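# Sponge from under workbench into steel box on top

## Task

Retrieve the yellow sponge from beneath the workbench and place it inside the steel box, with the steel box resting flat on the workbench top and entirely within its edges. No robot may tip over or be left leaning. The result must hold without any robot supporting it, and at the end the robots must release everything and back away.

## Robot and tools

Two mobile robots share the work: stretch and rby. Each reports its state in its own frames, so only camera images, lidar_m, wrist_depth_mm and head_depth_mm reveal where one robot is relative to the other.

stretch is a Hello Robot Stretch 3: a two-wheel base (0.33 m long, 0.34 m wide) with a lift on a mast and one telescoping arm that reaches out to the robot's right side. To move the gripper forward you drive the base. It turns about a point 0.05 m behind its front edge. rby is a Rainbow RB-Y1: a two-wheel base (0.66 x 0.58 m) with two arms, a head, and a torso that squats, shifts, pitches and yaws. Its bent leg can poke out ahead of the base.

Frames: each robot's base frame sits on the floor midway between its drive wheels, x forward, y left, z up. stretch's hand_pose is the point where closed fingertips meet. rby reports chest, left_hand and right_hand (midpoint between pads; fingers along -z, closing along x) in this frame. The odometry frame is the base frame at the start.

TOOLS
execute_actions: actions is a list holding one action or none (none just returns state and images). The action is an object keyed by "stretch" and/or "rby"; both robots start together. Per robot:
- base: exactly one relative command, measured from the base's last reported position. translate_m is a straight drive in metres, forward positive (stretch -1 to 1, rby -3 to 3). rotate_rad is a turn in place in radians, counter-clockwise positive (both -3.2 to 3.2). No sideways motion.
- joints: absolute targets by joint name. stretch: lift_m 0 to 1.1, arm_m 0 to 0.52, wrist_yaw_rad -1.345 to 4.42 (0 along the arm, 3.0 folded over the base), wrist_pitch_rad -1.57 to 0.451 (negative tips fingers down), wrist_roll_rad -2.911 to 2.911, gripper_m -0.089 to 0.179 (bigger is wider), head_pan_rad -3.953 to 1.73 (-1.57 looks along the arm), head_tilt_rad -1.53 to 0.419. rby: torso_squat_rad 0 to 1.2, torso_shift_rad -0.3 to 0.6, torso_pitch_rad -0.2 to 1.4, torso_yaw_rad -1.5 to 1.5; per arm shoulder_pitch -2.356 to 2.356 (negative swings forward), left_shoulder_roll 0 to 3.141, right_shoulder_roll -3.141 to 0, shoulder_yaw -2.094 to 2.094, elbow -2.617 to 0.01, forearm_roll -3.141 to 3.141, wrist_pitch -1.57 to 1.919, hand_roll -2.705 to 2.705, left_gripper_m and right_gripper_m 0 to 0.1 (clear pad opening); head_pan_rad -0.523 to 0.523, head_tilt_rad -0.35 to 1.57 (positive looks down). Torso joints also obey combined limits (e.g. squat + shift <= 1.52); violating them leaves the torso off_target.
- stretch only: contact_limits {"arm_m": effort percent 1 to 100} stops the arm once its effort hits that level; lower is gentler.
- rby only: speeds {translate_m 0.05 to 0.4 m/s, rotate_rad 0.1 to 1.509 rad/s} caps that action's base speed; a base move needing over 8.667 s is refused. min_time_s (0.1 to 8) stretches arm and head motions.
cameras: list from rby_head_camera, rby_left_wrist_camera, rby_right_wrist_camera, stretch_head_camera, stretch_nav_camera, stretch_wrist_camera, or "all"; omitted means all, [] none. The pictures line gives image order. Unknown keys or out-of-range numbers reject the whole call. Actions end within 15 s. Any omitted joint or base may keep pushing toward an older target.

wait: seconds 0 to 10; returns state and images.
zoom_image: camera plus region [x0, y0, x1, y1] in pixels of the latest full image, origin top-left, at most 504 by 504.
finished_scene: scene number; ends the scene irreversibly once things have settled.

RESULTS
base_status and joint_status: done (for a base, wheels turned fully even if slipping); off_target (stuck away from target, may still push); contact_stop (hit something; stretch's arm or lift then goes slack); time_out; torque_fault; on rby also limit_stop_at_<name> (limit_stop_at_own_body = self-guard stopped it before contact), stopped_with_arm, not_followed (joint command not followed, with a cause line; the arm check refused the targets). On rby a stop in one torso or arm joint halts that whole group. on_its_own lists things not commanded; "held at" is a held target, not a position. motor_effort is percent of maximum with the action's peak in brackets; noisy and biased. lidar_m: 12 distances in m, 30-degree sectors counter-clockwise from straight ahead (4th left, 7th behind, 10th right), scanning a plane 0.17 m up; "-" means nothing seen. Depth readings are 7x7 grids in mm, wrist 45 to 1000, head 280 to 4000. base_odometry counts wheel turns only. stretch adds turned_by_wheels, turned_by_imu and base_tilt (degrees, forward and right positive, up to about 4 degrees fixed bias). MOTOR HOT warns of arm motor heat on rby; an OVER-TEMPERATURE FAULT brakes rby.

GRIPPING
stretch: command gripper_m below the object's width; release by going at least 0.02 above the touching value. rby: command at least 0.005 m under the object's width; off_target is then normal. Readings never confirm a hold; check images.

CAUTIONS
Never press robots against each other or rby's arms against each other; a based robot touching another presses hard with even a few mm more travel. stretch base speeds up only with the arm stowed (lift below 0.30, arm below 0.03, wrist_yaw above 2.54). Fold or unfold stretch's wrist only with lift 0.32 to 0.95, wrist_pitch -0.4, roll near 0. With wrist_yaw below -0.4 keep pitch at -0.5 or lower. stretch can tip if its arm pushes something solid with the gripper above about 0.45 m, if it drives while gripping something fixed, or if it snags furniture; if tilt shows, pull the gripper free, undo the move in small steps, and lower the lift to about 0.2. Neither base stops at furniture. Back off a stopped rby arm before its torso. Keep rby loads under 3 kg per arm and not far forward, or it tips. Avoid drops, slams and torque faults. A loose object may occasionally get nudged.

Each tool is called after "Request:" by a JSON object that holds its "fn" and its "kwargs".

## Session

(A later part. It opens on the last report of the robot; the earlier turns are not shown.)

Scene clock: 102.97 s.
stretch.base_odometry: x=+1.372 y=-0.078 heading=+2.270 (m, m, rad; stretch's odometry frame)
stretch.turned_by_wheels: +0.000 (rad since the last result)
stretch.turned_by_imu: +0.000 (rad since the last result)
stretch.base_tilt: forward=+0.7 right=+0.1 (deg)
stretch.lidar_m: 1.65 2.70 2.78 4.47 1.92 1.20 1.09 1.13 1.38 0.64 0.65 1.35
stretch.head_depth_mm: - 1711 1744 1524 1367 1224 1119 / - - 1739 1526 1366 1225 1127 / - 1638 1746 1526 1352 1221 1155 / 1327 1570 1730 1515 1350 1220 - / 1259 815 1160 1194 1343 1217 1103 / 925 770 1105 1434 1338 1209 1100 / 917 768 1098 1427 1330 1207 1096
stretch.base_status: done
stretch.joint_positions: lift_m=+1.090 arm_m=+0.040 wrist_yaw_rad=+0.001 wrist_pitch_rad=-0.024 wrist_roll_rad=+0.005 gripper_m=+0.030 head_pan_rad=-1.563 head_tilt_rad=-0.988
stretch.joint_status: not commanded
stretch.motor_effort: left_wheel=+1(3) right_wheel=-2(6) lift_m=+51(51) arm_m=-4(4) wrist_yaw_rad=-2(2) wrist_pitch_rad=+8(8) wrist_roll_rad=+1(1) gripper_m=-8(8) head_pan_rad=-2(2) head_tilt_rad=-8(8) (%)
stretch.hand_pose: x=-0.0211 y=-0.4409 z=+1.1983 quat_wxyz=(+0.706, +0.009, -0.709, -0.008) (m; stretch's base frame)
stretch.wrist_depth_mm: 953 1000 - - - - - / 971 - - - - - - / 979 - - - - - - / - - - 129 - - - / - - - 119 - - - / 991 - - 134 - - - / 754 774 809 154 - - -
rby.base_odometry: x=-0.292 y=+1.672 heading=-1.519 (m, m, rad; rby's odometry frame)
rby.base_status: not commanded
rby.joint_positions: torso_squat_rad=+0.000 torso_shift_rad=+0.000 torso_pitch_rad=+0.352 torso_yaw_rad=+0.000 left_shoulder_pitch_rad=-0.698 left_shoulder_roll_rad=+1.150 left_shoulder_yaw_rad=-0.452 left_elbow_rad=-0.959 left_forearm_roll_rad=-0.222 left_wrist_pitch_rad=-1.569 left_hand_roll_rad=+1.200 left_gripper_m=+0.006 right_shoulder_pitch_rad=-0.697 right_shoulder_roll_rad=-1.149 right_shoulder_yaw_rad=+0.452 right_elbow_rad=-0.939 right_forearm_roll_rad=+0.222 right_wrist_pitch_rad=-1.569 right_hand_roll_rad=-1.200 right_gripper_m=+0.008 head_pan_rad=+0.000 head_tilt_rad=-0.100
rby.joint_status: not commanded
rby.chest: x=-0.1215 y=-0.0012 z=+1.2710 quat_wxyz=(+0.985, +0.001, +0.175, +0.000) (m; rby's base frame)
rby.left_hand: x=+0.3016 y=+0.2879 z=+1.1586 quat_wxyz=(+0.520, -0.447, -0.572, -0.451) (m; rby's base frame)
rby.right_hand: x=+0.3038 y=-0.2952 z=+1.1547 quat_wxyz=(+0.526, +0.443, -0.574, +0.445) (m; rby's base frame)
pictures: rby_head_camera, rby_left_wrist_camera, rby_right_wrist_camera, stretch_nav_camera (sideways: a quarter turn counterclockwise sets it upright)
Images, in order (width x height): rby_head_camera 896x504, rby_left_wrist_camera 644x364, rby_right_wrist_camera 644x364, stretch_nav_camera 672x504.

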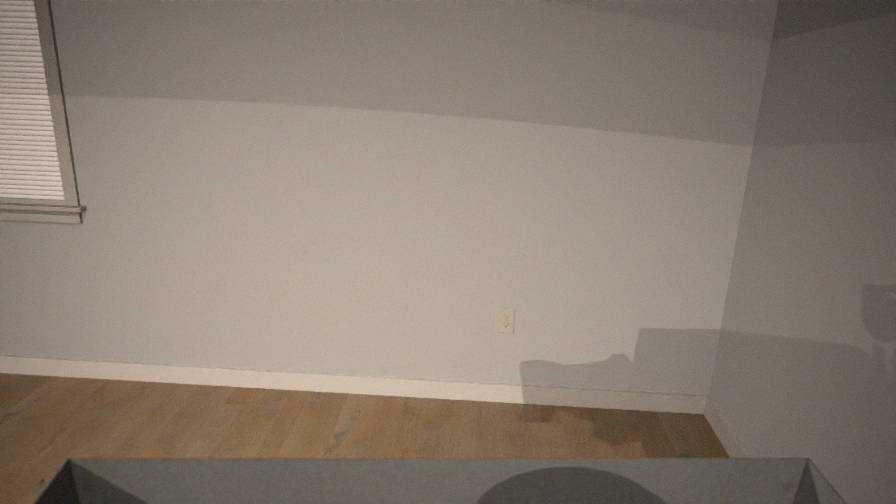

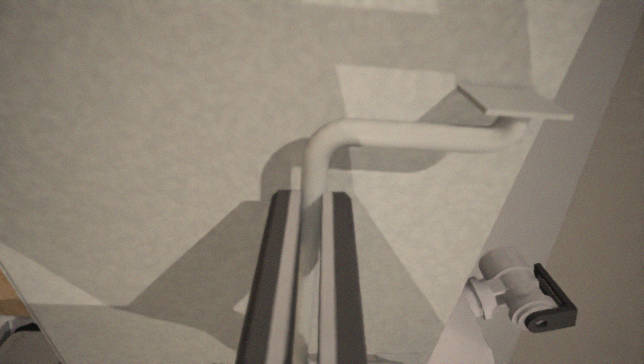

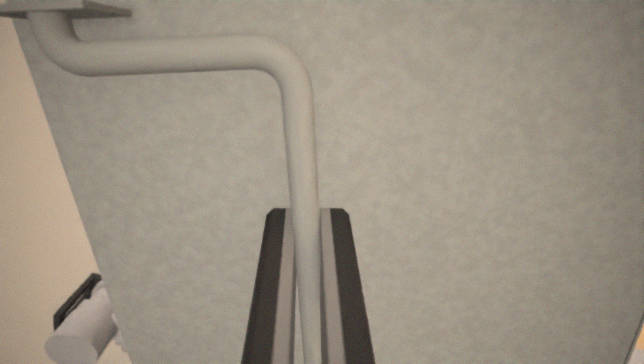

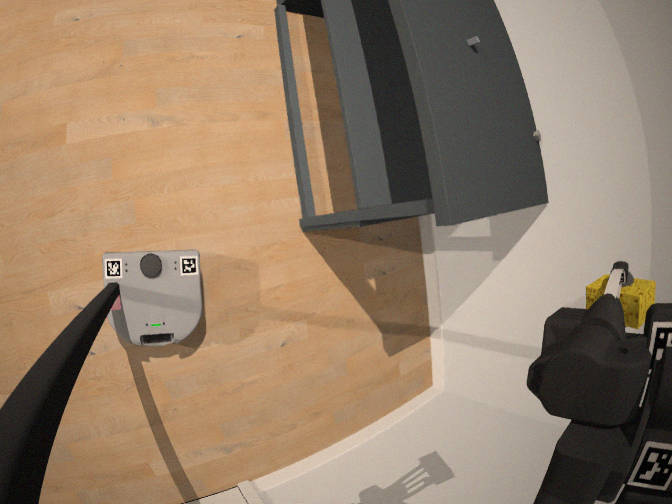

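Request:
{"fn": "execute_actions", "kwargs": {"actions": [{"rby":{"base":{"rotate_rad":3.1},"speeds":{"rotate_rad":1.0}}}], "cameras": ["rby_head_camera","stretch_nav_camera"]}}

Scene clock: 108.77 s.
stretch.base_odometry: x=+1.372 y=-0.078 heading=+2.270 (m, m, rad; stretch's odometry frame)
stretch.turned_by_wheels: +0.000 (rad since the last result)
stretch.turned_by_imu: +0.001 (rad since the last result)
stretch.base_tilt: forward=+0.4 right=+0.4 (deg)
stretch.lidar_m: 1.65 3.15 2.85 4.48 1.93 1.21 1.09 1.13 1.38 0.64 0.65 1.35
stretch.head_depth_mm: - 1707 1748 1532 1363 1228 1114 / - - 1745 1525 1357 1225 1128 / - 1627 1735 1522 1356 1221 1154 / 1326 1567 1734 1518 1350 1211 - / 1257 813 1160 1191 1343 1211 1107 / 923 771 1101 1430 1337 1205 1102 / 918 767 1098 1425 1331 1205 1099
stretch.base_status: not commanded
stretch.joint_positions: lift_m=+1.090 arm_m=+0.040 wrist_yaw_rad=+0.001 wrist_pitch_rad=-0.024 wrist_roll_rad=+0.005 gripper_m=+0.030 head_pan_rad=-1.563 head_tilt_rad=-0.988
stretch.joint_status: not commanded
stretch.motor_effort: left_wheel=+2(1) right_wheel=-2(2) lift_m=+50(51) arm_m=-4(3) wrist_yaw_rad=-2(2) wrist_pitch_rad=+8(8) wrist_roll_rad=+1(1) gripper_m=-7(8) head_pan_rad=-2(2) head_tilt_rad=-8(8) (%)
stretch.hand_pose: x=-0.0211 y=-0.4409 z=+1.1983 quat_wxyz=(+0.706, +0.009, -0.709, -0.008) (m; stretch's base frame)
stretch.wrist_depth_mm: 982 - - - - - - / - - - - - - - / - - - - - - - / - - - 130 - - - / - - - 119 - - - / 992 - - 135 - - - / 760 793 822 153 - - -
rby.base_odometry: x=-0.292 y=+1.672 heading=+1.581 (m, m, rad; rby's odometry frame)
rby.base_status: done
rby.joint_positions: torso_squat_rad=+0.000 torso_shift_rad=+0.000 torso_pitch_rad=+0.352 torso_yaw_rad=+0.000 left_shoulder_pitch_rad=-0.698 left_shoulder_roll_rad=+1.150 left_shoulder_yaw_rad=-0.452 left_elbow_rad=-0.959 left_forearm_roll_rad=-0.222 left_wrist_pitch_rad=-1.569 left_hand_roll_rad=+1.200 left_gripper_m=+0.006 right_shoulder_pitch_rad=-0.697 right_shoulder_roll_rad=-1.149 right_shoulder_yaw_rad=+0.452 right_elbow_rad=-0.939 right_forearm_roll_rad=+0.222 right_wrist_pitch_rad=-1.569 right_hand_roll_rad=-1.200 right_gripper_m=+0.008 head_pan_rad=+0.000 head_tilt_rad=-0.100
rby.joint_status: not commanded
rby.chest: x=-0.1215 y=-0.0012 z=+1.2710 quat_wxyz=(+0.985, +0.001, +0.175, +0.000) (m; rby's base frame)
rby.left_hand: x=+0.3016 y=+0.2879 z=+1.1586 quat_wxyz=(+0.520, -0.447, -0.572, -0.451) (m; rby's base frame)
rby.right_hand: x=+0.3038 y=-0.2952 z=+1.1547 quat_wxyz=(+0.526, +0.443, -0.574, +0.445) (m; rby's base frame)
pictures: rby_head_camera, stretch_nav_camera (sideways: a quarter turn counterclockwise sets it upright)
Images, in order (width x height): rby_head_camera 896x504, stretch_nav_camera 672x504.

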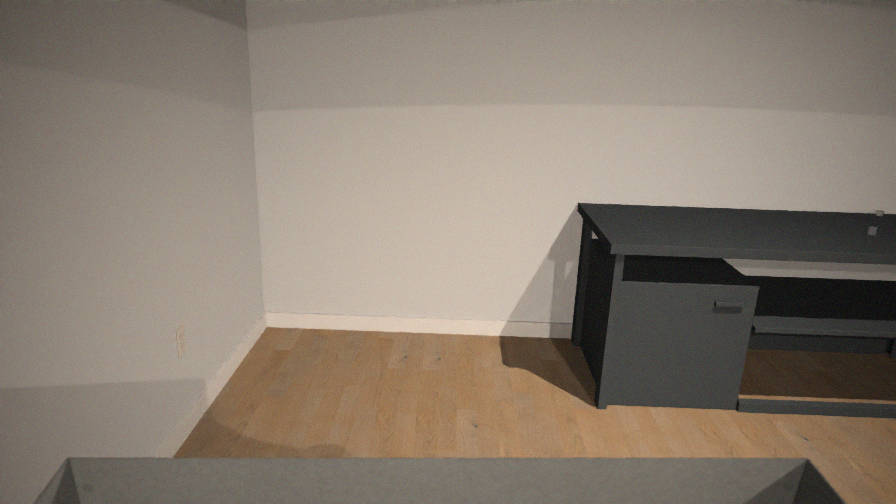

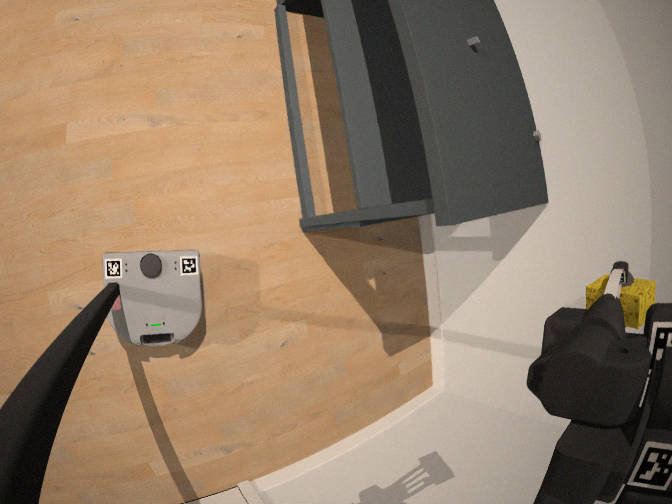

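Request:
{"fn": "execute_actions", "kwargs": {"actions": [{"rby":{"base":{"rotate_rad":-0.6},"speeds":{"rotate_rad":0.9}}}], "cameras": []}}

Request:
{"fn": "execute_actions", "kwargs": {"actions": [{"rby":{"base":{"translate_m":2.0},"speeds":{"translate_m":0.3}}}], "cameras": []}}

Request:
{"fn": "execute_actions", "kwargs": {"actions": [{"rby":{"base":{"rotate_rad":0.6},"speeds":{"rotate_rad":0.9},"joints":{"head_tilt_rad":0.0}}}], "cameras": ["rby_head_camera","stretch_nav_camera","rby_left_wrist_camera"]}}

Scene clock: 112.10 s.
stretch.base_odometry: x=+1.372 y=-0.078 heading=+2.270 (m, m, rad; stretch's odometry frame)
stretch.turned_by_wheels: +0.000 (rad since the last result)
stretch.turned_by_imu: +0.000 (rad since the last result)
stretch.base_tilt: forward=+0.5 right=+0.3 (deg)
stretch.lidar_m: 1.65 3.08 2.96 4.49 1.92 1.21 1.09 1.12 1.38 0.64 0.65 1.35
stretch.head_depth_mm: - 1705 1759 1531 1360 1231 1117 / - - 1743 1533 1361 1223 1126 / - 1636 1743 1523 1357 1218 1154 / 1325 1562 1729 1521 1354 1220 - / 1260 812 1162 1195 1344 1215 1106 / 925 772 1104 1432 1339 1212 1100 / 917 770 1102 1427 1330 1208 1095
stretch.base_status: not commanded
stretch.joint_positions: lift_m=+1.090 arm_m=+0.040 wrist_yaw_rad=+0.001 wrist_pitch_rad=-0.024 wrist_roll_rad=+0.005 gripper_m=+0.030 head_pan_rad=-1.563 head_tilt_rad=-0.988
stretch.joint_status: not commanded
stretch.motor_effort: left_wheel=+1(1) right_wheel=-2(1) lift_m=+51(50) arm_m=-4(4) wrist_yaw_rad=-1(0) wrist_pitch_rad=+9(8) wrist_roll_rad=+1(1) gripper_m=-8(8) head_pan_rad=-2(3) head_tilt_rad=-9(8) (%)
stretch.hand_pose: x=-0.0211 y=-0.4409 z=+1.1983 quat_wxyz=(+0.706, +0.009, -0.709, -0.008) (m; stretch's base frame)
stretch.wrist_depth_mm: 928 966 - - - - - / - - - - - - - / - - - - - - - / - - - 130 - - - / - - - 120 - - - / - - - 135 - - - / 751 796 830 153 - - -
rby.base_odometry: x=-0.292 y=+1.672 heading=+0.982 (m, m, rad; rby's odometry frame)
rby.base_status: done
rby.joint_positions: torso_squat_rad=+0.000 torso_shift_rad=+0.000 torso_pitch_rad=+0.352 torso_yaw_rad=+0.000 left_shoulder_pitch_rad=-0.698 left_shoulder_roll_rad=+1.150 left_shoulder_yaw_rad=-0.452 left_elbow_rad=-0.959 left_forearm_roll_rad=-0.222 left_wrist_pitch_rad=-1.569 left_hand_roll_rad=+1.200 left_gripper_m=+0.006 right_shoulder_pitch_rad=-0.697 right_shoulder_roll_rad=-1.149 right_shoulder_yaw_rad=+0.452 right_elbow_rad=-0.939 right_forearm_roll_rad=+0.222 right_wrist_pitch_rad=-1.569 right_hand_roll_rad=-1.200 right_gripper_m=+0.008 head_pan_rad=+0.000 head_tilt_rad=-0.100
rby.joint_status: not commanded
rby.chest: x=-0.1215 y=-0.0012 z=+1.2710 quat_wxyz=(+0.985, +0.001, +0.175, +0.000) (m; rby's base frame)
rby.left_hand: x=+0.3016 y=+0.2879 z=+1.1586 quat_wxyz=(+0.520, -0.447, -0.572, -0.451) (m; rby's base frame)
rby.right_hand: x=+0.3038 y=-0.2952 z=+1.1547 quat_wxyz=(+0.526, +0.443, -0.574, +0.445) (m; rby's base frame)
pictures: none
No camera images: the call's "cameras" was empty. Leave "cameras" out to get every camera's image.

Scene clock: 119.87 s.
stretch.base_odometry: x=+1.372 y=-0.078 heading=+2.270 (m, m, rad; stretch's odometry frame)
stretch.turned_by_wheels: +0.000 (rad since the last result)
stretch.turned_by_imu: +0.001 (rad since the last result)
stretch.base_tilt: forward=+0.7 right=+0.2 (deg)
stretch.lidar_m: 1.35 1.12 4.07 4.48 1.92 1.20 1.09 1.12 1.38 0.64 0.65 1.35
stretch.head_depth_mm: - 1714 1758 1529 1363 1229 1115 / - - 1747 1528 1357 1222 1127 / - 1623 1742 1524 1357 1221 1154 / 1324 1565 1719 1515 1349 1216 - / 1261 814 1163 1196 1347 1214 1104 / 922 775 1103 1435 1341 1214 1102 / 918 766 1102 1424 1333 1205 1101
stretch.base_status: not commanded
stretch.joint_positions: lift_m=+1.090 arm_m=+0.040 wrist_yaw_rad=+0.001 wrist_pitch_rad=-0.024 wrist_roll_rad=+0.005 gripper_m=+0.030 head_pan_rad=-1.563 head_tilt_rad=-0.988
stretch.joint_status: not commanded
stretch.motor_effort: left_wheel=+1(1) right_wheel=-2(2) lift_m=+50(51) arm_m=-3(3) wrist_yaw_rad=-2(2) wrist_pitch_rad=+8(8) wrist_roll_rad=+2(1) gripper_m=-9(8) head_pan_rad=-3(2) head_tilt_rad=-8(8) (%)
stretch.hand_pose: x=-0.0211 y=-0.4409 z=+1.1983 quat_wxyz=(+0.706, +0.009, -0.709, -0.008) (m; stretch's base frame)
stretch.wrist_depth_mm: 972 - - - - - - / - - - - - - - / - - - - - - - / - - - 129 - - - / - - - 120 - - - / - - - 134 - - - / 773 767 810 153 - - -
rby.base_odometry: x=+0.821 y=+3.334 heading=+0.981 (m, m, rad; rby's odometry frame)
rby.base_status: done
rby.joint_positions: torso_squat_rad=+0.000 torso_shift_rad=+0.000 torso_pitch_rad=+0.352 torso_yaw_rad=+0.000 left_shoulder_pitch_rad=-0.698 left_shoulder_roll_rad=+1.150 left_shoulder_yaw_rad=-0.452 left_elbow_rad=-0.959 left_forearm_roll_rad=-0.222 left_wrist_pitch_rad=-1.569 left_hand_roll_rad=+1.200 left_gripper_m=+0.006 right_shoulder_pitch_rad=-0.697 right_shoulder_roll_rad=-1.149 right_shoulder_yaw_rad=+0.452 right_elbow_rad=-0.939 right_forearm_roll_rad=+0.222 right_wrist_pitch_rad=-1.569 right_hand_roll_rad=-1.200 right_gripper_m=+0.007 head_pan_rad=+0.000 head_tilt_rad=-0.100
rby.joint_status: not commanded
rby.chest: x=-0.1214 y=-0.0012 z=+1.2710 quat_wxyz=(+0.985, +0.001, +0.175, +0.000) (m; rby's base frame)
rby.left_hand: x=+0.3017 y=+0.2879 z=+1.1585 quat_wxyz=(+0.520, -0.447, -0.572, -0.451) (m; rby's base frame)
rby.right_hand: x=+0.3039 y=-0.2952 z=+1.1546 quat_wxyz=(+0.526, +0.443, -0.574, +0.445) (m; rby's base frame)
pictures: none
No camera images: the call's "cameras" was empty. Leave "cameras" out to get every camera's image.

Scene clock: 122.37 s.
stretch.base_odometry: x=+1.372 y=-0.078 heading=+2.270 (m, m, rad; stretch's odometry frame)
stretch.turned_by_wheels: +0.000 (rad since the last result)
stretch.turned_by_imu: +0.000 (rad since the last result)
stretch.base_tilt: forward=+0.7 right=+0.4 (deg)
stretch.lidar_m: 1.65 1.07 4.06 4.49 1.92 1.21 1.09 1.12 1.38 0.64 0.65 1.35
stretch.head_depth_mm: - 1708 1757 1539 1360 1226 1117 / - - 1752 1532 1360 1226 1128 / - 1629 1737 1523 1361 1217 1157 / 1326 1570 1732 1517 1346 1222 - / 1263 814 1163 1190 1345 1212 1107 / 922 772 1105 1435 1342 1212 1103 / 917 768 1101 1430 1328 1206 1097
stretch.base_status: not commanded
stretch.joint_positions: lift_m=+1.090 arm_m=+0.040 wrist_yaw_rad=+0.001 wrist_pitch_rad=-0.024 wrist_roll_rad=+0.005 gripper_m=+0.030 head_pan_rad=-1.563 head_tilt_rad=-0.988
stretch.joint_status: not commanded
stretch.motor_effort: left_wheel=+1(1) right_wheel=-2(2) lift_m=+51(51) arm_m=-4(4) wrist_yaw_rad=-1(1) wrist_pitch_rad=+8(8) wrist_roll_rad=+1(1) gripper_m=-8(8) head_pan_rad=-2(3) head_tilt_rad=-8(8) (%)
stretch.hand_pose: x=-0.0211 y=-0.4409 z=+1.1983 quat_wxyz=(+0.706, +0.009, -0.709, -0.008) (m; stretch's base frame)
stretch.wrist_depth_mm: 965 - - - - - - / - - - - - - - / - - - - - - - / - - - 129 - - - / - - - 119 - - - / 960 - - 135 - - - / 782 774 797 153 - - -
rby.base_odometry: x=+0.821 y=+3.334 heading=+1.581 (m, m, rad; rby's odometry frame)
rby.base_status: done
rby.joint_positions: torso_squat_rad=+0.000 torso_shift_rad=+0.000 torso_pitch_rad=+0.352 torso_yaw_rad=+0.000 left_shoulder_pitch_rad=-0.698 left_shoulder_roll_rad=+1.150 left_shoulder_yaw_rad=-0.452 left_elbow_rad=-0.959 left_forearm_roll_rad=-0.222 left_wrist_pitch_rad=-1.569 left_hand_roll_rad=+1.200 left_gripper_m=+0.006 right_shoulder_pitch_rad=-0.697 right_shoulder_roll_rad=-1.149 right_shoulder_yaw_rad=+0.452 right_elbow_rad=-0.939 right_forearm_roll_rad=+0.222 right_wrist_pitch_rad=-1.569 right_hand_roll_rad=-1.200 right_gripper_m=+0.008 head_pan_rad=+0.000 head_tilt_rad=+0.000
rby.joint_status: all done
rby.chest: x=-0.1214 y=-0.0012 z=+1.2710 quat_wxyz=(+0.985, +0.001, +0.175, +0.000) (m; rby's base frame)
rby.left_hand: x=+0.3017 y=+0.2879 z=+1.1585 quat_wxyz=(+0.520, -0.447, -0.572, -0.451) (m; rby's base frame)
rby.right_hand: x=+0.3039 y=-0.2952 z=+1.1546 quat_wxyz=(+0.526, +0.443, -0.574, +0.445) (m; rby's base frame)
pictures: rby_head_camera, rby_left_wrist_camera, stretch_nav_camera (sideways: a quarter turn counterclockwise sets it upright)
Images, in order (width x height): rby_head_camera 896x504, rby_left_wrist_camera 644x364, stretch_nav_camera 672x504.

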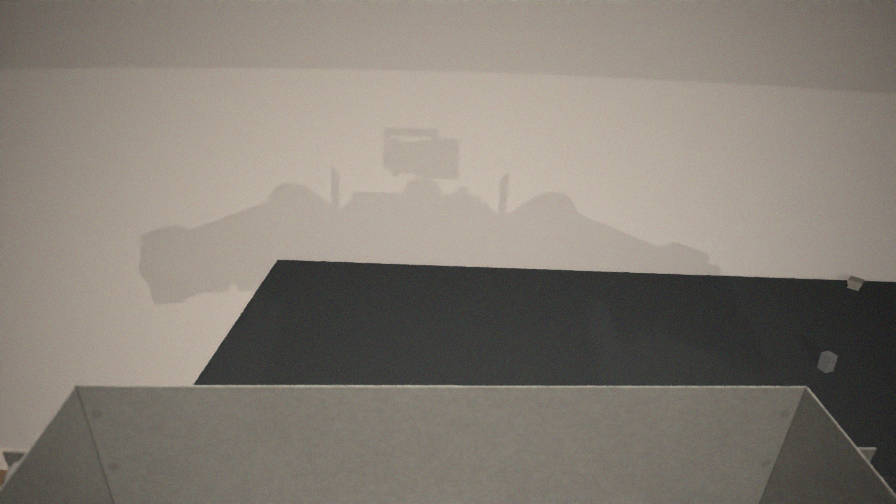

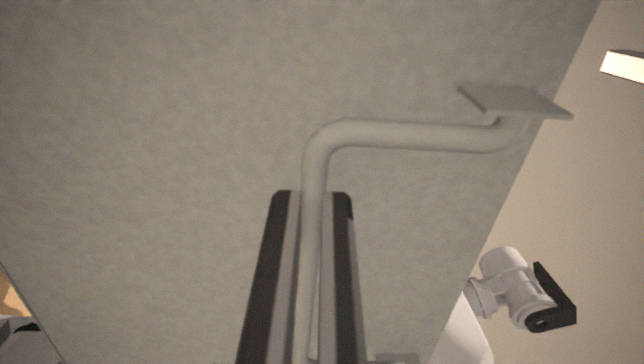

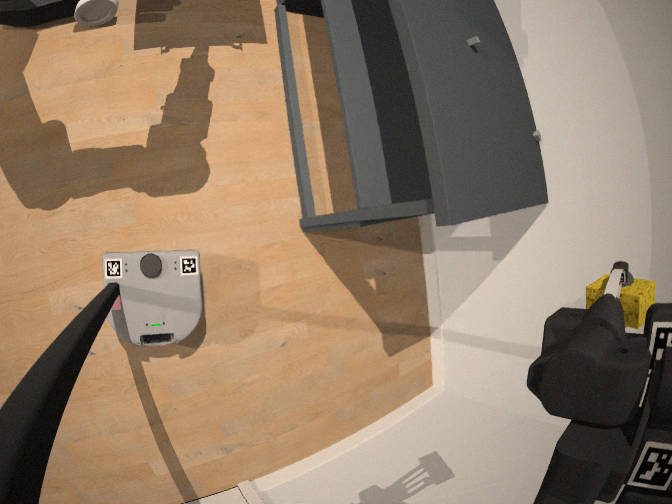

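Request:
{"fn": "execute_actions", "kwargs": {"actions": [{"rby":{"base":{"translate_m":0.6},"speeds":{"translate_m":0.25},"joints":{"head_pan_rad":-0.5,"head_tilt_rad":0.3}}}], "cameras": ["rby_head_camera","stretch_nav_camera","rby_left_wrist_camera","rby_right_wrist_camera"]}}

Scene clock: 126.53 s.
stretch.base_odometry: x=+1.372 y=-0.078 heading=+2.270 (m, m, rad; stretch's odometry frame)
stretch.turned_by_wheels: +0.000 (rad since the last result)
stretch.turned_by_imu: +0.001 (rad since the last result)
stretch.base_tilt: forward=+0.7 right=+0.3 (deg)
stretch.lidar_m: 1.11 1.20 4.03 4.49 1.92 1.20 1.09 1.13 1.38 0.64 0.65 1.35
stretch.head_depth_mm: - 1708 1750 1535 1364 1228 1122 / - - 1758 1526 1360 1225 1133 / - 1636 1735 1522 1352 1223 1153 / 1323 1562 1744 1524 1347 1215 - / 1257 815 1164 1192 1344 1215 1106 / 923 773 1102 1428 1347 1214 1102 / 915 768 1101 1428 1332 1208 1101
stretch.base_status: not commanded
stretch.joint_positions: lift_m=+1.090 arm_m=+0.040 wrist_yaw_rad=+0.001 wrist_pitch_rad=-0.024 wrist_roll_rad=+0.005 gripper_m=+0.030 head_pan_rad=-1.563 head_tilt_rad=-0.988
stretch.joint_status: not commanded
stretch.motor_effort: left_wheel=+1(1) right_wheel=-1(2) lift_m=+51(50) arm_m=-4(3) wrist_yaw_rad=-2(1) wrist_pitch_rad=+8(8) wrist_roll_rad=+1(1) gripper_m=-9(8) head_pan_rad=-3(3) head_tilt_rad=-8(8) (%)
stretch.hand_pose: x=-0.0211 y=-0.4409 z=+1.1983 quat_wxyz=(+0.706, +0.009, -0.709, -0.008) (m; stretch's base frame)
stretch.wrist_depth_mm: 968 - - - - - - / 968 - - - - - - / 980 - - - - - - / - - - 130 - - - / - - - 120 - - - / - - - 134 - - - / 775 781 806 153 - - -
rby.base_odometry: x=+0.815 y=+3.934 heading=+1.581 (m, m, rad; rby's odometry frame)
rby.base_status: done
rby.joint_positions: torso_squat_rad=+0.000 torso_shift_rad=+0.000 torso_pitch_rad=+0.352 torso_yaw_rad=+0.000 left_shoulder_pitch_rad=-0.698 left_shoulder_roll_rad=+1.150 left_shoulder_yaw_rad=-0.452 left_elbow_rad=-0.959 left_forearm_roll_rad=-0.222 left_wrist_pitch_rad=-1.569 left_hand_roll_rad=+1.200 left_gripper_m=+0.006 right_shoulder_pitch_rad=-0.697 right_shoulder_roll_rad=-1.149 right_shoulder_yaw_rad=+0.452 right_elbow_rad=-0.939 right_forearm_roll_rad=+0.222 right_wrist_pitch_rad=-1.569 right_hand_roll_rad=-1.200 right_gripper_m=+0.008 head_pan_rad=-0.500 head_tilt_rad=+0.300
rby.joint_status: all done
rby.chest: x=-0.1215 y=-0.0012 z=+1.2710 quat_wxyz=(+0.985, +0.001, +0.175, +0.000) (m; rby's base frame)
rby.left_hand: x=+0.3016 y=+0.2879 z=+1.1585 quat_wxyz=(+0.520, -0.447, -0.572, -0.451) (m; rby's base frame)
rby.right_hand: x=+0.3039 y=-0.2952 z=+1.1547 quat_wxyz=(+0.526, +0.443, -0.574, +0.445) (m; rby's base frame)
pictures: rby_head_camera, rby_left_wrist_camera, rby_right_wrist_camera, stretch_nav_camera (sideways: a quarter turn counterclockwise sets it upright)
Images, in order (width x height): rby_head_camera 896x504, rby_left_wrist_camera 644x364, rby_right_wrist_camera 644x364, stretch_nav_camera 672x504.

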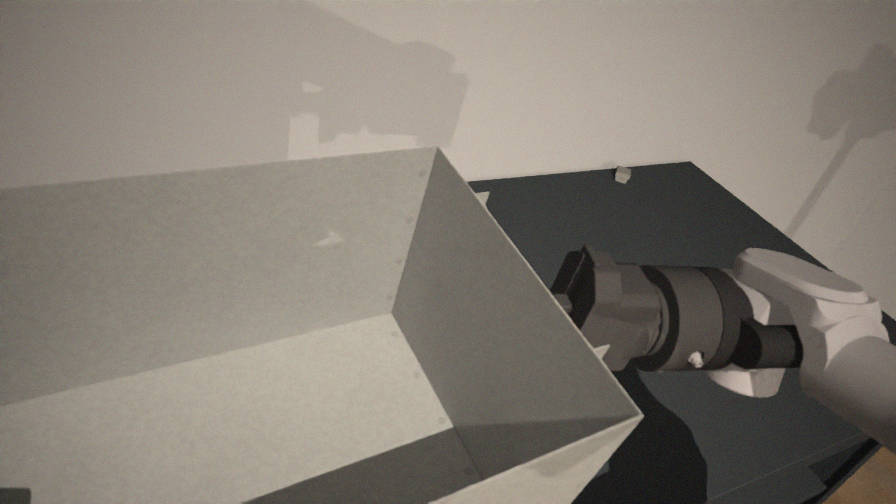

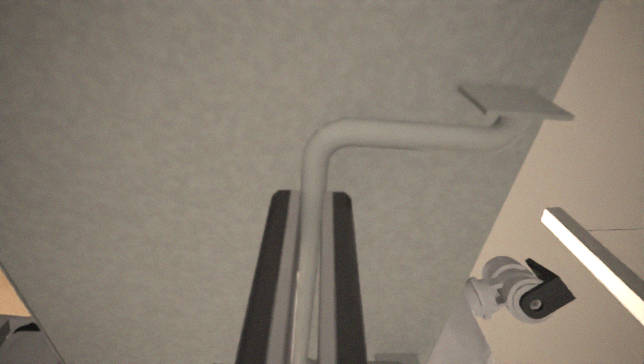

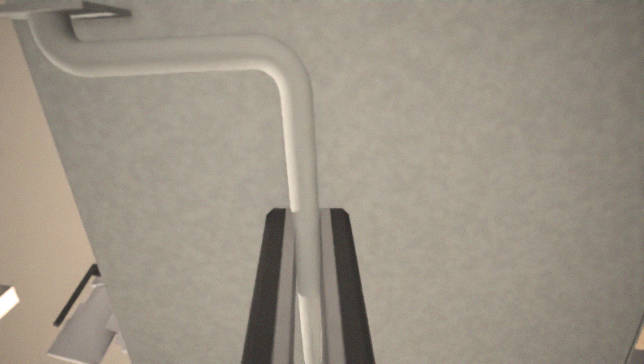

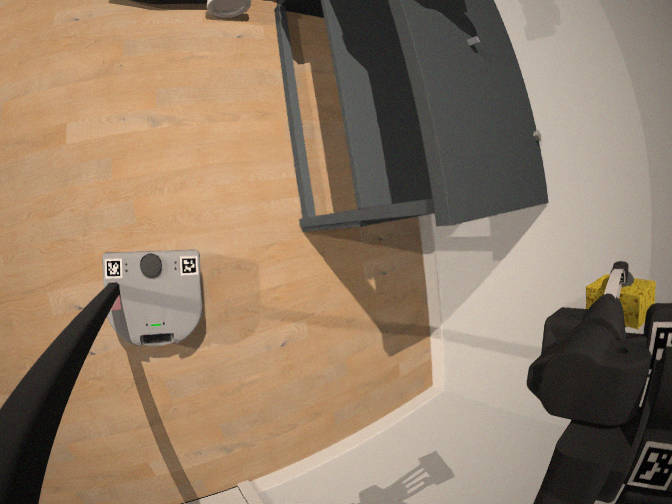

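Request:
{"fn": "execute_actions", "kwargs": {"actions": [{"rby":{"joints":{"torso_shift_rad":0.25,"torso_squat_rad":0.3,"head_pan_rad":-0.5,"head_tilt_rad":0.9}},"stretch":{"joints":{"head_pan_rad":-0.6,"head_tilt_rad":-0.7}}}], "cameras": ["rby_head_camera","stretch_nav_camera","stretch_head_camera"]}}

Scene clock: 129.40 s.
stretch.base_odometry: x=+1.372 y=-0.078 heading=+2.270 (m, m, rad; stretch's odometry frame)
stretch.turned_by_wheels: +0.000 (rad since the last result)
stretch.turned_by_imu: +0.000 (rad since the last result)
stretch.base_tilt: forward=+0.6 right=+0.4 (deg)
stretch.lidar_m: 1.11 1.20 4.08 4.47 1.92 1.21 1.09 1.13 1.38 0.64 0.65 1.35
stretch.head_depth_mm: 1370 1399 1014 814 1099 1331 1176 / 1485 1412 1005 1219 1123 1378 1195 / 1607 1394 998 1286 1500 1351 1194 / 957 1380 1076 1360 1608 1362 1191 / 1125 1365 1495 1701 1593 1359 1187 / 1164 1352 1498 1764 1585 1359 1174 / 1329 1501 1782 1905 1505 1345 1172
stretch.base_status: not commanded
stretch.joint_positions: lift_m=+1.090 arm_m=+0.040 wrist_yaw_rad=+0.001 wrist_pitch_rad=-0.024 wrist_roll_rad=+0.005 gripper_m=+0.030 head_pan_rad=-0.607 head_tilt_rad=-0.705
stretch.joint_status: all done
stretch.motor_effort: left_wheel=+1(1) right_wheel=-2(2) lift_m=+51(50) arm_m=-4(4) wrist_yaw_rad=-2(2) wrist_pitch_rad=+9(8) wrist_roll_rad=+1(1) gripper_m=-9(8) head_pan_rad=+3(34) head_tilt_rad=+3(30) (%)
stretch.hand_pose: x=-0.0211 y=-0.4409 z=+1.1983 quat_wxyz=(+0.706, +0.009, -0.709, -0.008) (m; stretch's base frame)
stretch.wrist_depth_mm: 954 - - - - - - / 997 - - - - - - / 995 - - - - - - / - - - 129 - - - / - - - 119 - - - / 995 - - 135 - - - / 765 770 844 153 - - -
rby.base_odometry: x=+0.815 y=+3.934 heading=+1.581 (m, m, rad; rby's odometry frame)
rby.base_status: not commanded
rby.joint_positions: torso_squat_rad=+0.300 torso_shift_rad=+0.251 torso_pitch_rad=+0.352 torso_yaw_rad=+0.000 left_shoulder_pitch_rad=-0.698 left_shoulder_roll_rad=+1.150 left_shoulder_yaw_rad=-0.452 left_elbow_rad=-0.959 left_forearm_roll_rad=-0.222 left_wrist_pitch_rad=-1.569 left_hand_roll_rad=+1.200 left_gripper_m=+0.006 right_shoulder_pitch_rad=-0.697 right_shoulder_roll_rad=-1.149 right_shoulder_yaw_rad=+0.452 right_elbow_rad=-0.939 right_forearm_roll_rad=+0.222 right_wrist_pitch_rad=-1.569 right_hand_roll_rad=-1.200 right_gripper_m=+0.008 head_pan_rad=-0.500 head_tilt_rad=+0.900
rby.joint_status: all done
rby.chest: x=+0.0448 y=-0.0012 z=+1.2188 quat_wxyz=(+0.985, +0.001, +0.175, +0.000) (m; rby's base frame)
rby.left_hand: x=+0.4679 y=+0.2880 z=+1.1063 quat_wxyz=(+0.520, -0.447, -0.572, -0.451) (m; rby's base frame)
rby.right_hand: x=+0.4701 y=-0.2952 z=+1.1024 quat_wxyz=(+0.526, +0.443, -0.574, +0.445) (m; rby's base frame)
pictures: rby_head_camera, stretch_head_camera (sideways: a quarter turn clockwise sets it upright), stretch_nav_camera (sideways: a quarter turn counterclockwise sets it upright)
Images, in order (width x height): rby_head_camera 896x504, stretch_head_camera 896x504, stretch_nav_camera 672x504.

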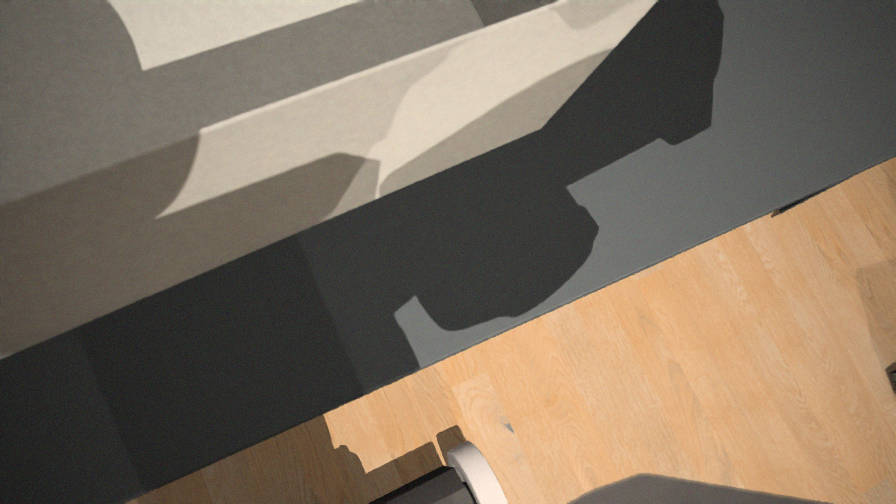

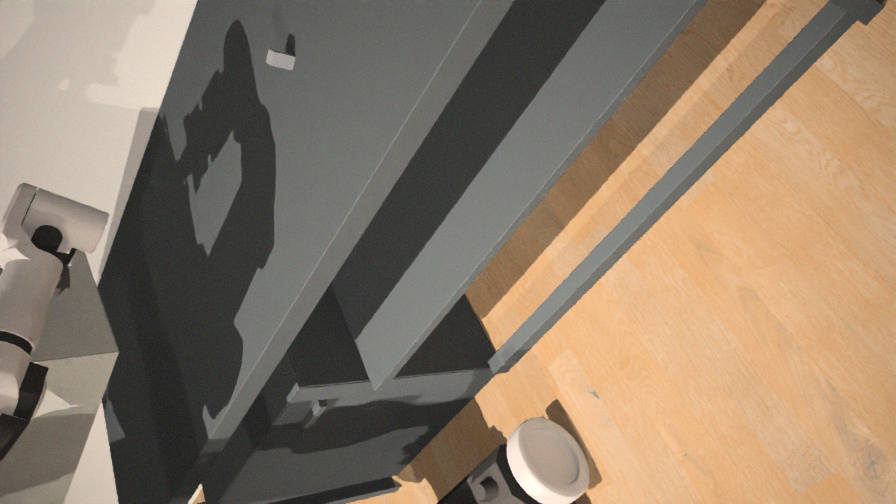

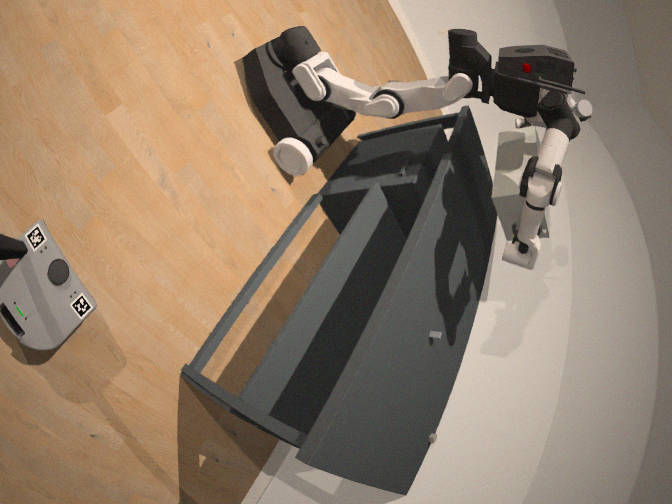

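Request:
{"fn": "execute_actions", "kwargs": {"actions": [{"rby":{"joints":{"torso_squat_rad":0.5,"head_pan_rad":0,"head_tilt_rad":0.6}}}], "cameras": []}}

Request:
{"fn": "execute_actions", "kwargs": {"actions": [{"rby":{"joints":{"torso_pitch_rad":0.5,"left_hand_roll_rad":1.05,"right_hand_roll_rad":-1.05},"min_time_s":1.5}}], "cameras": ["rby_head_camera","stretch_nav_camera","stretch_head_camera"]}}

Scene clock: 131.30 s.
stretch.base_odometry: x=+1.372 y=-0.078 heading=+2.270 (m, m, rad; stretch's odometry frame)
stretch.turned_by_wheels: +0.000 (rad since the last result)
stretch.turned_by_imu: +0.000 (rad since the last result)
stretch.base_tilt: forward=+0.7 right=+0.3 (deg)
stretch.lidar_m: 1.11 1.20 4.05 4.48 1.92 1.21 1.08 1.13 1.38 0.64 0.65 1.35
stretch.head_depth_mm: 1364 1402 1011 813 1103 1323 1176 / 1482 1410 1007 1222 1127 1384 1193 / 1611 1392 997 1285 1512 1352 1194 / 974 1313 1073 1362 1611 1368 1188 / 901 1296 1494 1706 1596 1362 1184 / 850 1342 1485 1772 1596 1356 1178 / 1291 1501 1790 1900 1508 1346 1176
stretch.base_status: not commanded
stretch.joint_positions: lift_m=+1.090 arm_m=+0.040 wrist_yaw_rad=+0.001 wrist_pitch_rad=-0.024 wrist_roll_rad=+0.005 gripper_m=+0.030 head_pan_rad=-0.607 head_tilt_rad=-0.705
stretch.joint_status: not commanded
stretch.motor_effort: left_wheel=+1(1) right_wheel=-2(2) lift_m=+51(51) arm_m=-4(4) wrist_yaw_rad=-1(2) wrist_pitch_rad=+8(8) wrist_roll_rad=+1(1) gripper_m=-8(8) head_pan_rad=+3(3) head_tilt_rad=+4(4) (%)
stretch.hand_pose: x=-0.0211 y=-0.4409 z=+1.1983 quat_wxyz=(+0.706, +0.009, -0.709, -0.008) (m; stretch's base frame)
stretch.wrist_depth_mm: 966 - - - - - - / 991 - - - - - - / - - - - - - - / - - - 129 - - - / - - - 119 - - - / - - - 134 - - - / 766 789 839 154 - - -
rby.base_odometry: x=+0.815 y=+3.934 heading=+1.581 (m, m, rad; rby's odometry frame)
rby.base_status: not commanded
rby.joint_positions: torso_squat_rad=+0.500 torso_shift_rad=+0.251 torso_pitch_rad=+0.352 torso_yaw_rad=+0.000 left_shoulder_pitch_rad=-0.698 left_shoulder_roll_rad=+1.150 left_shoulder_yaw_rad=-0.452 left_elbow_rad=-0.959 left_forearm_roll_rad=-0.222 left_wrist_pitch_rad=-1.569 left_hand_roll_rad=+1.200 left_gripper_m=+0.006 right_shoulder_pitch_rad=-0.697 right_shoulder_roll_rad=-1.149 right_shoulder_yaw_rad=+0.452 right_elbow_rad=-0.939 right_forearm_roll_rad=+0.222 right_wrist_pitch_rad=-1.569 right_hand_roll_rad=-1.200 right_gripper_m=+0.008 head_pan_rad=+0.000 head_tilt_rad=+0.600
rby.joint_status: all done
rby.chest: x=+0.0311 y=-0.0011 z=+1.1661 quat_wxyz=(+0.985, +0.001, +0.175, +0.000) (m; rby's base frame)
rby.left_hand: x=+0.4542 y=+0.2880 z=+1.0536 quat_wxyz=(+0.520, -0.447, -0.572, -0.451) (m; rby's base frame)
rby.right_hand: x=+0.4565 y=-0.2951 z=+1.0498 quat_wxyz=(+0.526, +0.443, -0.574, +0.445) (m; rby's base frame)
pictures: none
No camera images: the call's "cameras" was empty. Leave "cameras" out to get every camera's image.

Scene clock: 133.10 s.
stretch.base_odometry: x=+1.372 y=-0.078 heading=+2.270 (m, m, rad; stretch's odometry frame)
stretch.turned_by_wheels: +0.000 (rad since the last result)
stretch.turned_by_imu: +0.000 (rad since the last result)
stretch.base_tilt: forward=+0.7 right=+0.3 (deg)
stretch.lidar_m: 1.11 1.20 4.05 4.50 1.92 1.21 1.09 1.12 1.38 0.64 0.64 1.35
stretch.head_depth_mm: 1371 1410 1015 813 1101 1331 1177 / 1487 1406 1004 1222 1121 1374 1196 / 1621 1321 996 1293 1505 1357 1190 / 1267 1232 1076 1358 1614 1372 1187 / 919 1239 1491 1706 1591 1366 1182 / 876 1277 1496 1771 1591 1360 1178 / 1341 1493 1791 1901 1510 1345 1178
stretch.base_status: not commanded
stretch.joint_positions: lift_m=+1.090 arm_m=+0.040 wrist_yaw_rad=+0.001 wrist_pitch_rad=-0.024 wrist_roll_rad=+0.005 gripper_m=+0.030 head_pan_rad=-0.607 head_tilt_rad=-0.705
stretch.joint_status: not commanded
stretch.motor_effort: left_wheel=+1(1) right_wheel=-2(2) lift_m=+51(50) arm_m=-3(3) wrist_yaw_rad=-2(2) wrist_pitch_rad=+9(8) wrist_roll_rad=+1(1) gripper_m=-8(9) head_pan_rad=+3(3) head_tilt_rad=+4(3) (%)
stretch.hand_pose: x=-0.0211 y=-0.4409 z=+1.1983 quat_wxyz=(+0.706, +0.009, -0.709, -0.008) (m; stretch's base frame)
stretch.wrist_depth_mm: - - - - - - - / - - - - - - - / 980 - - - - - - / - - - 129 - - - / - - - 119 - - - / 980 - - 134 - - - / 783 747 815 152 - - -
rby.base_odometry: x=+0.815 y=+3.934 heading=+1.581 (m, m, rad; rby's odometry frame)
rby.base_status: not commanded
rby.joint_positions: torso_squat_rad=+0.500 torso_shift_rad=+0.251 torso_pitch_rad=+0.502 torso_yaw_rad=+0.000 left_shoulder_pitch_rad=-0.698 left_shoulder_roll_rad=+1.150 left_shoulder_yaw_rad=-0.452 left_elbow_rad=-0.959 left_forearm_roll_rad=-0.222 left_wrist_pitch_rad=-1.569 left_hand_roll_rad=+1.050 left_gripper_m=+0.006 right_shoulder_pitch_rad=-0.697 right_shoulder_roll_rad=-1.149 right_shoulder_yaw_rad=+0.452 right_elbow_rad=-0.939 right_forearm_roll_rad=+0.221 right_wrist_pitch_rad=-1.569 right_hand_roll_rad=-1.050 right_gripper_m=+0.008 head_pan_rad=+0.000 head_tilt_rad=+0.600
rby.joint_status: all done
rby.chest: x=+0.0734 y=-0.0011 z=+1.1469 quat_wxyz=(+0.969, +0.001, +0.248, +0.000) (m; rby's base frame)
rby.left_hand: x=+0.4749 y=+0.2881 z=+0.9724 quat_wxyz=(+0.529, -0.438, -0.565, -0.457) (m; rby's base frame)
rby.right_hand: x=+0.4767 y=-0.2950 z=+0.9682 quat_wxyz=(+0.535, +0.434, -0.567, +0.452) (m; rby's base frame)
pictures: rby_head_camera, stretch_head_camera (sideways: a quarter turn clockwise sets it upright), stretch_nav_camera (sideways: a quarter turn counterclockwise sets it upright)
Images, in order (width x height): rby_head_camera 896x504, stretch_head_camera 896x504, stretch_nav_camera 672x504.

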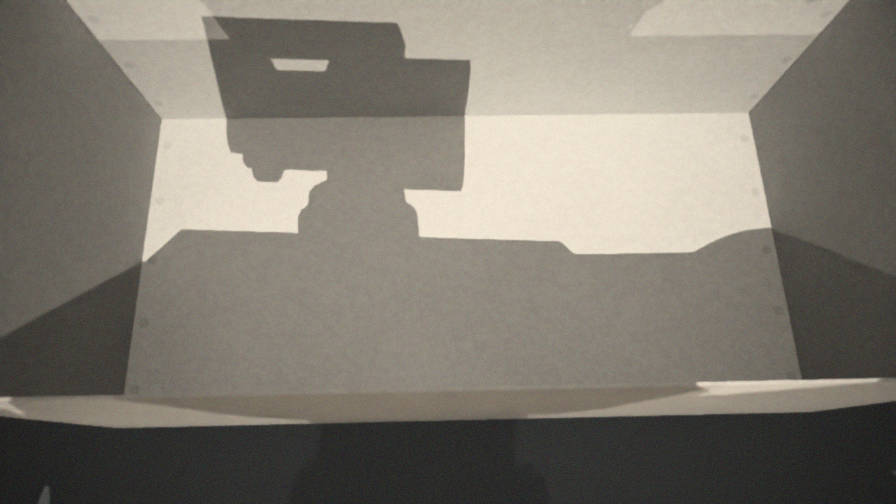

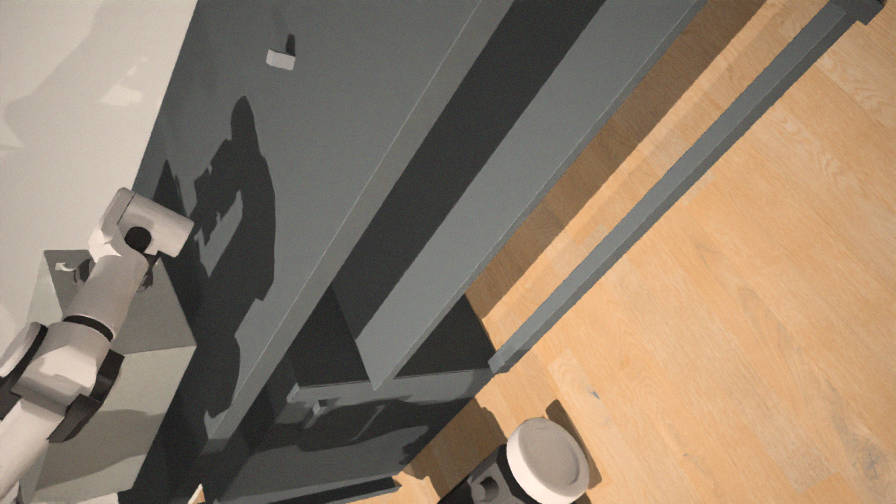

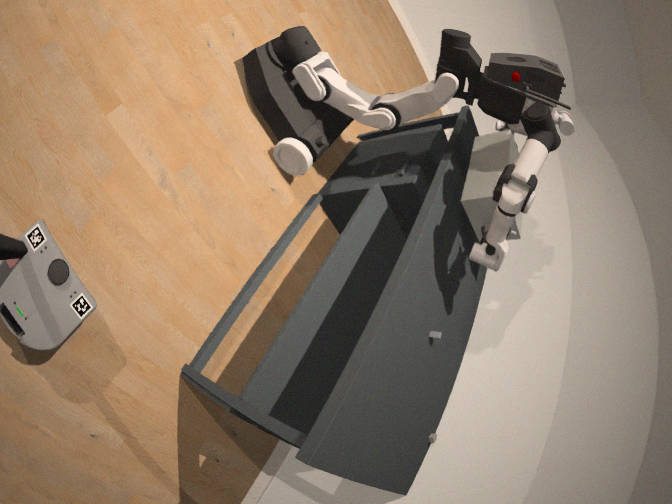

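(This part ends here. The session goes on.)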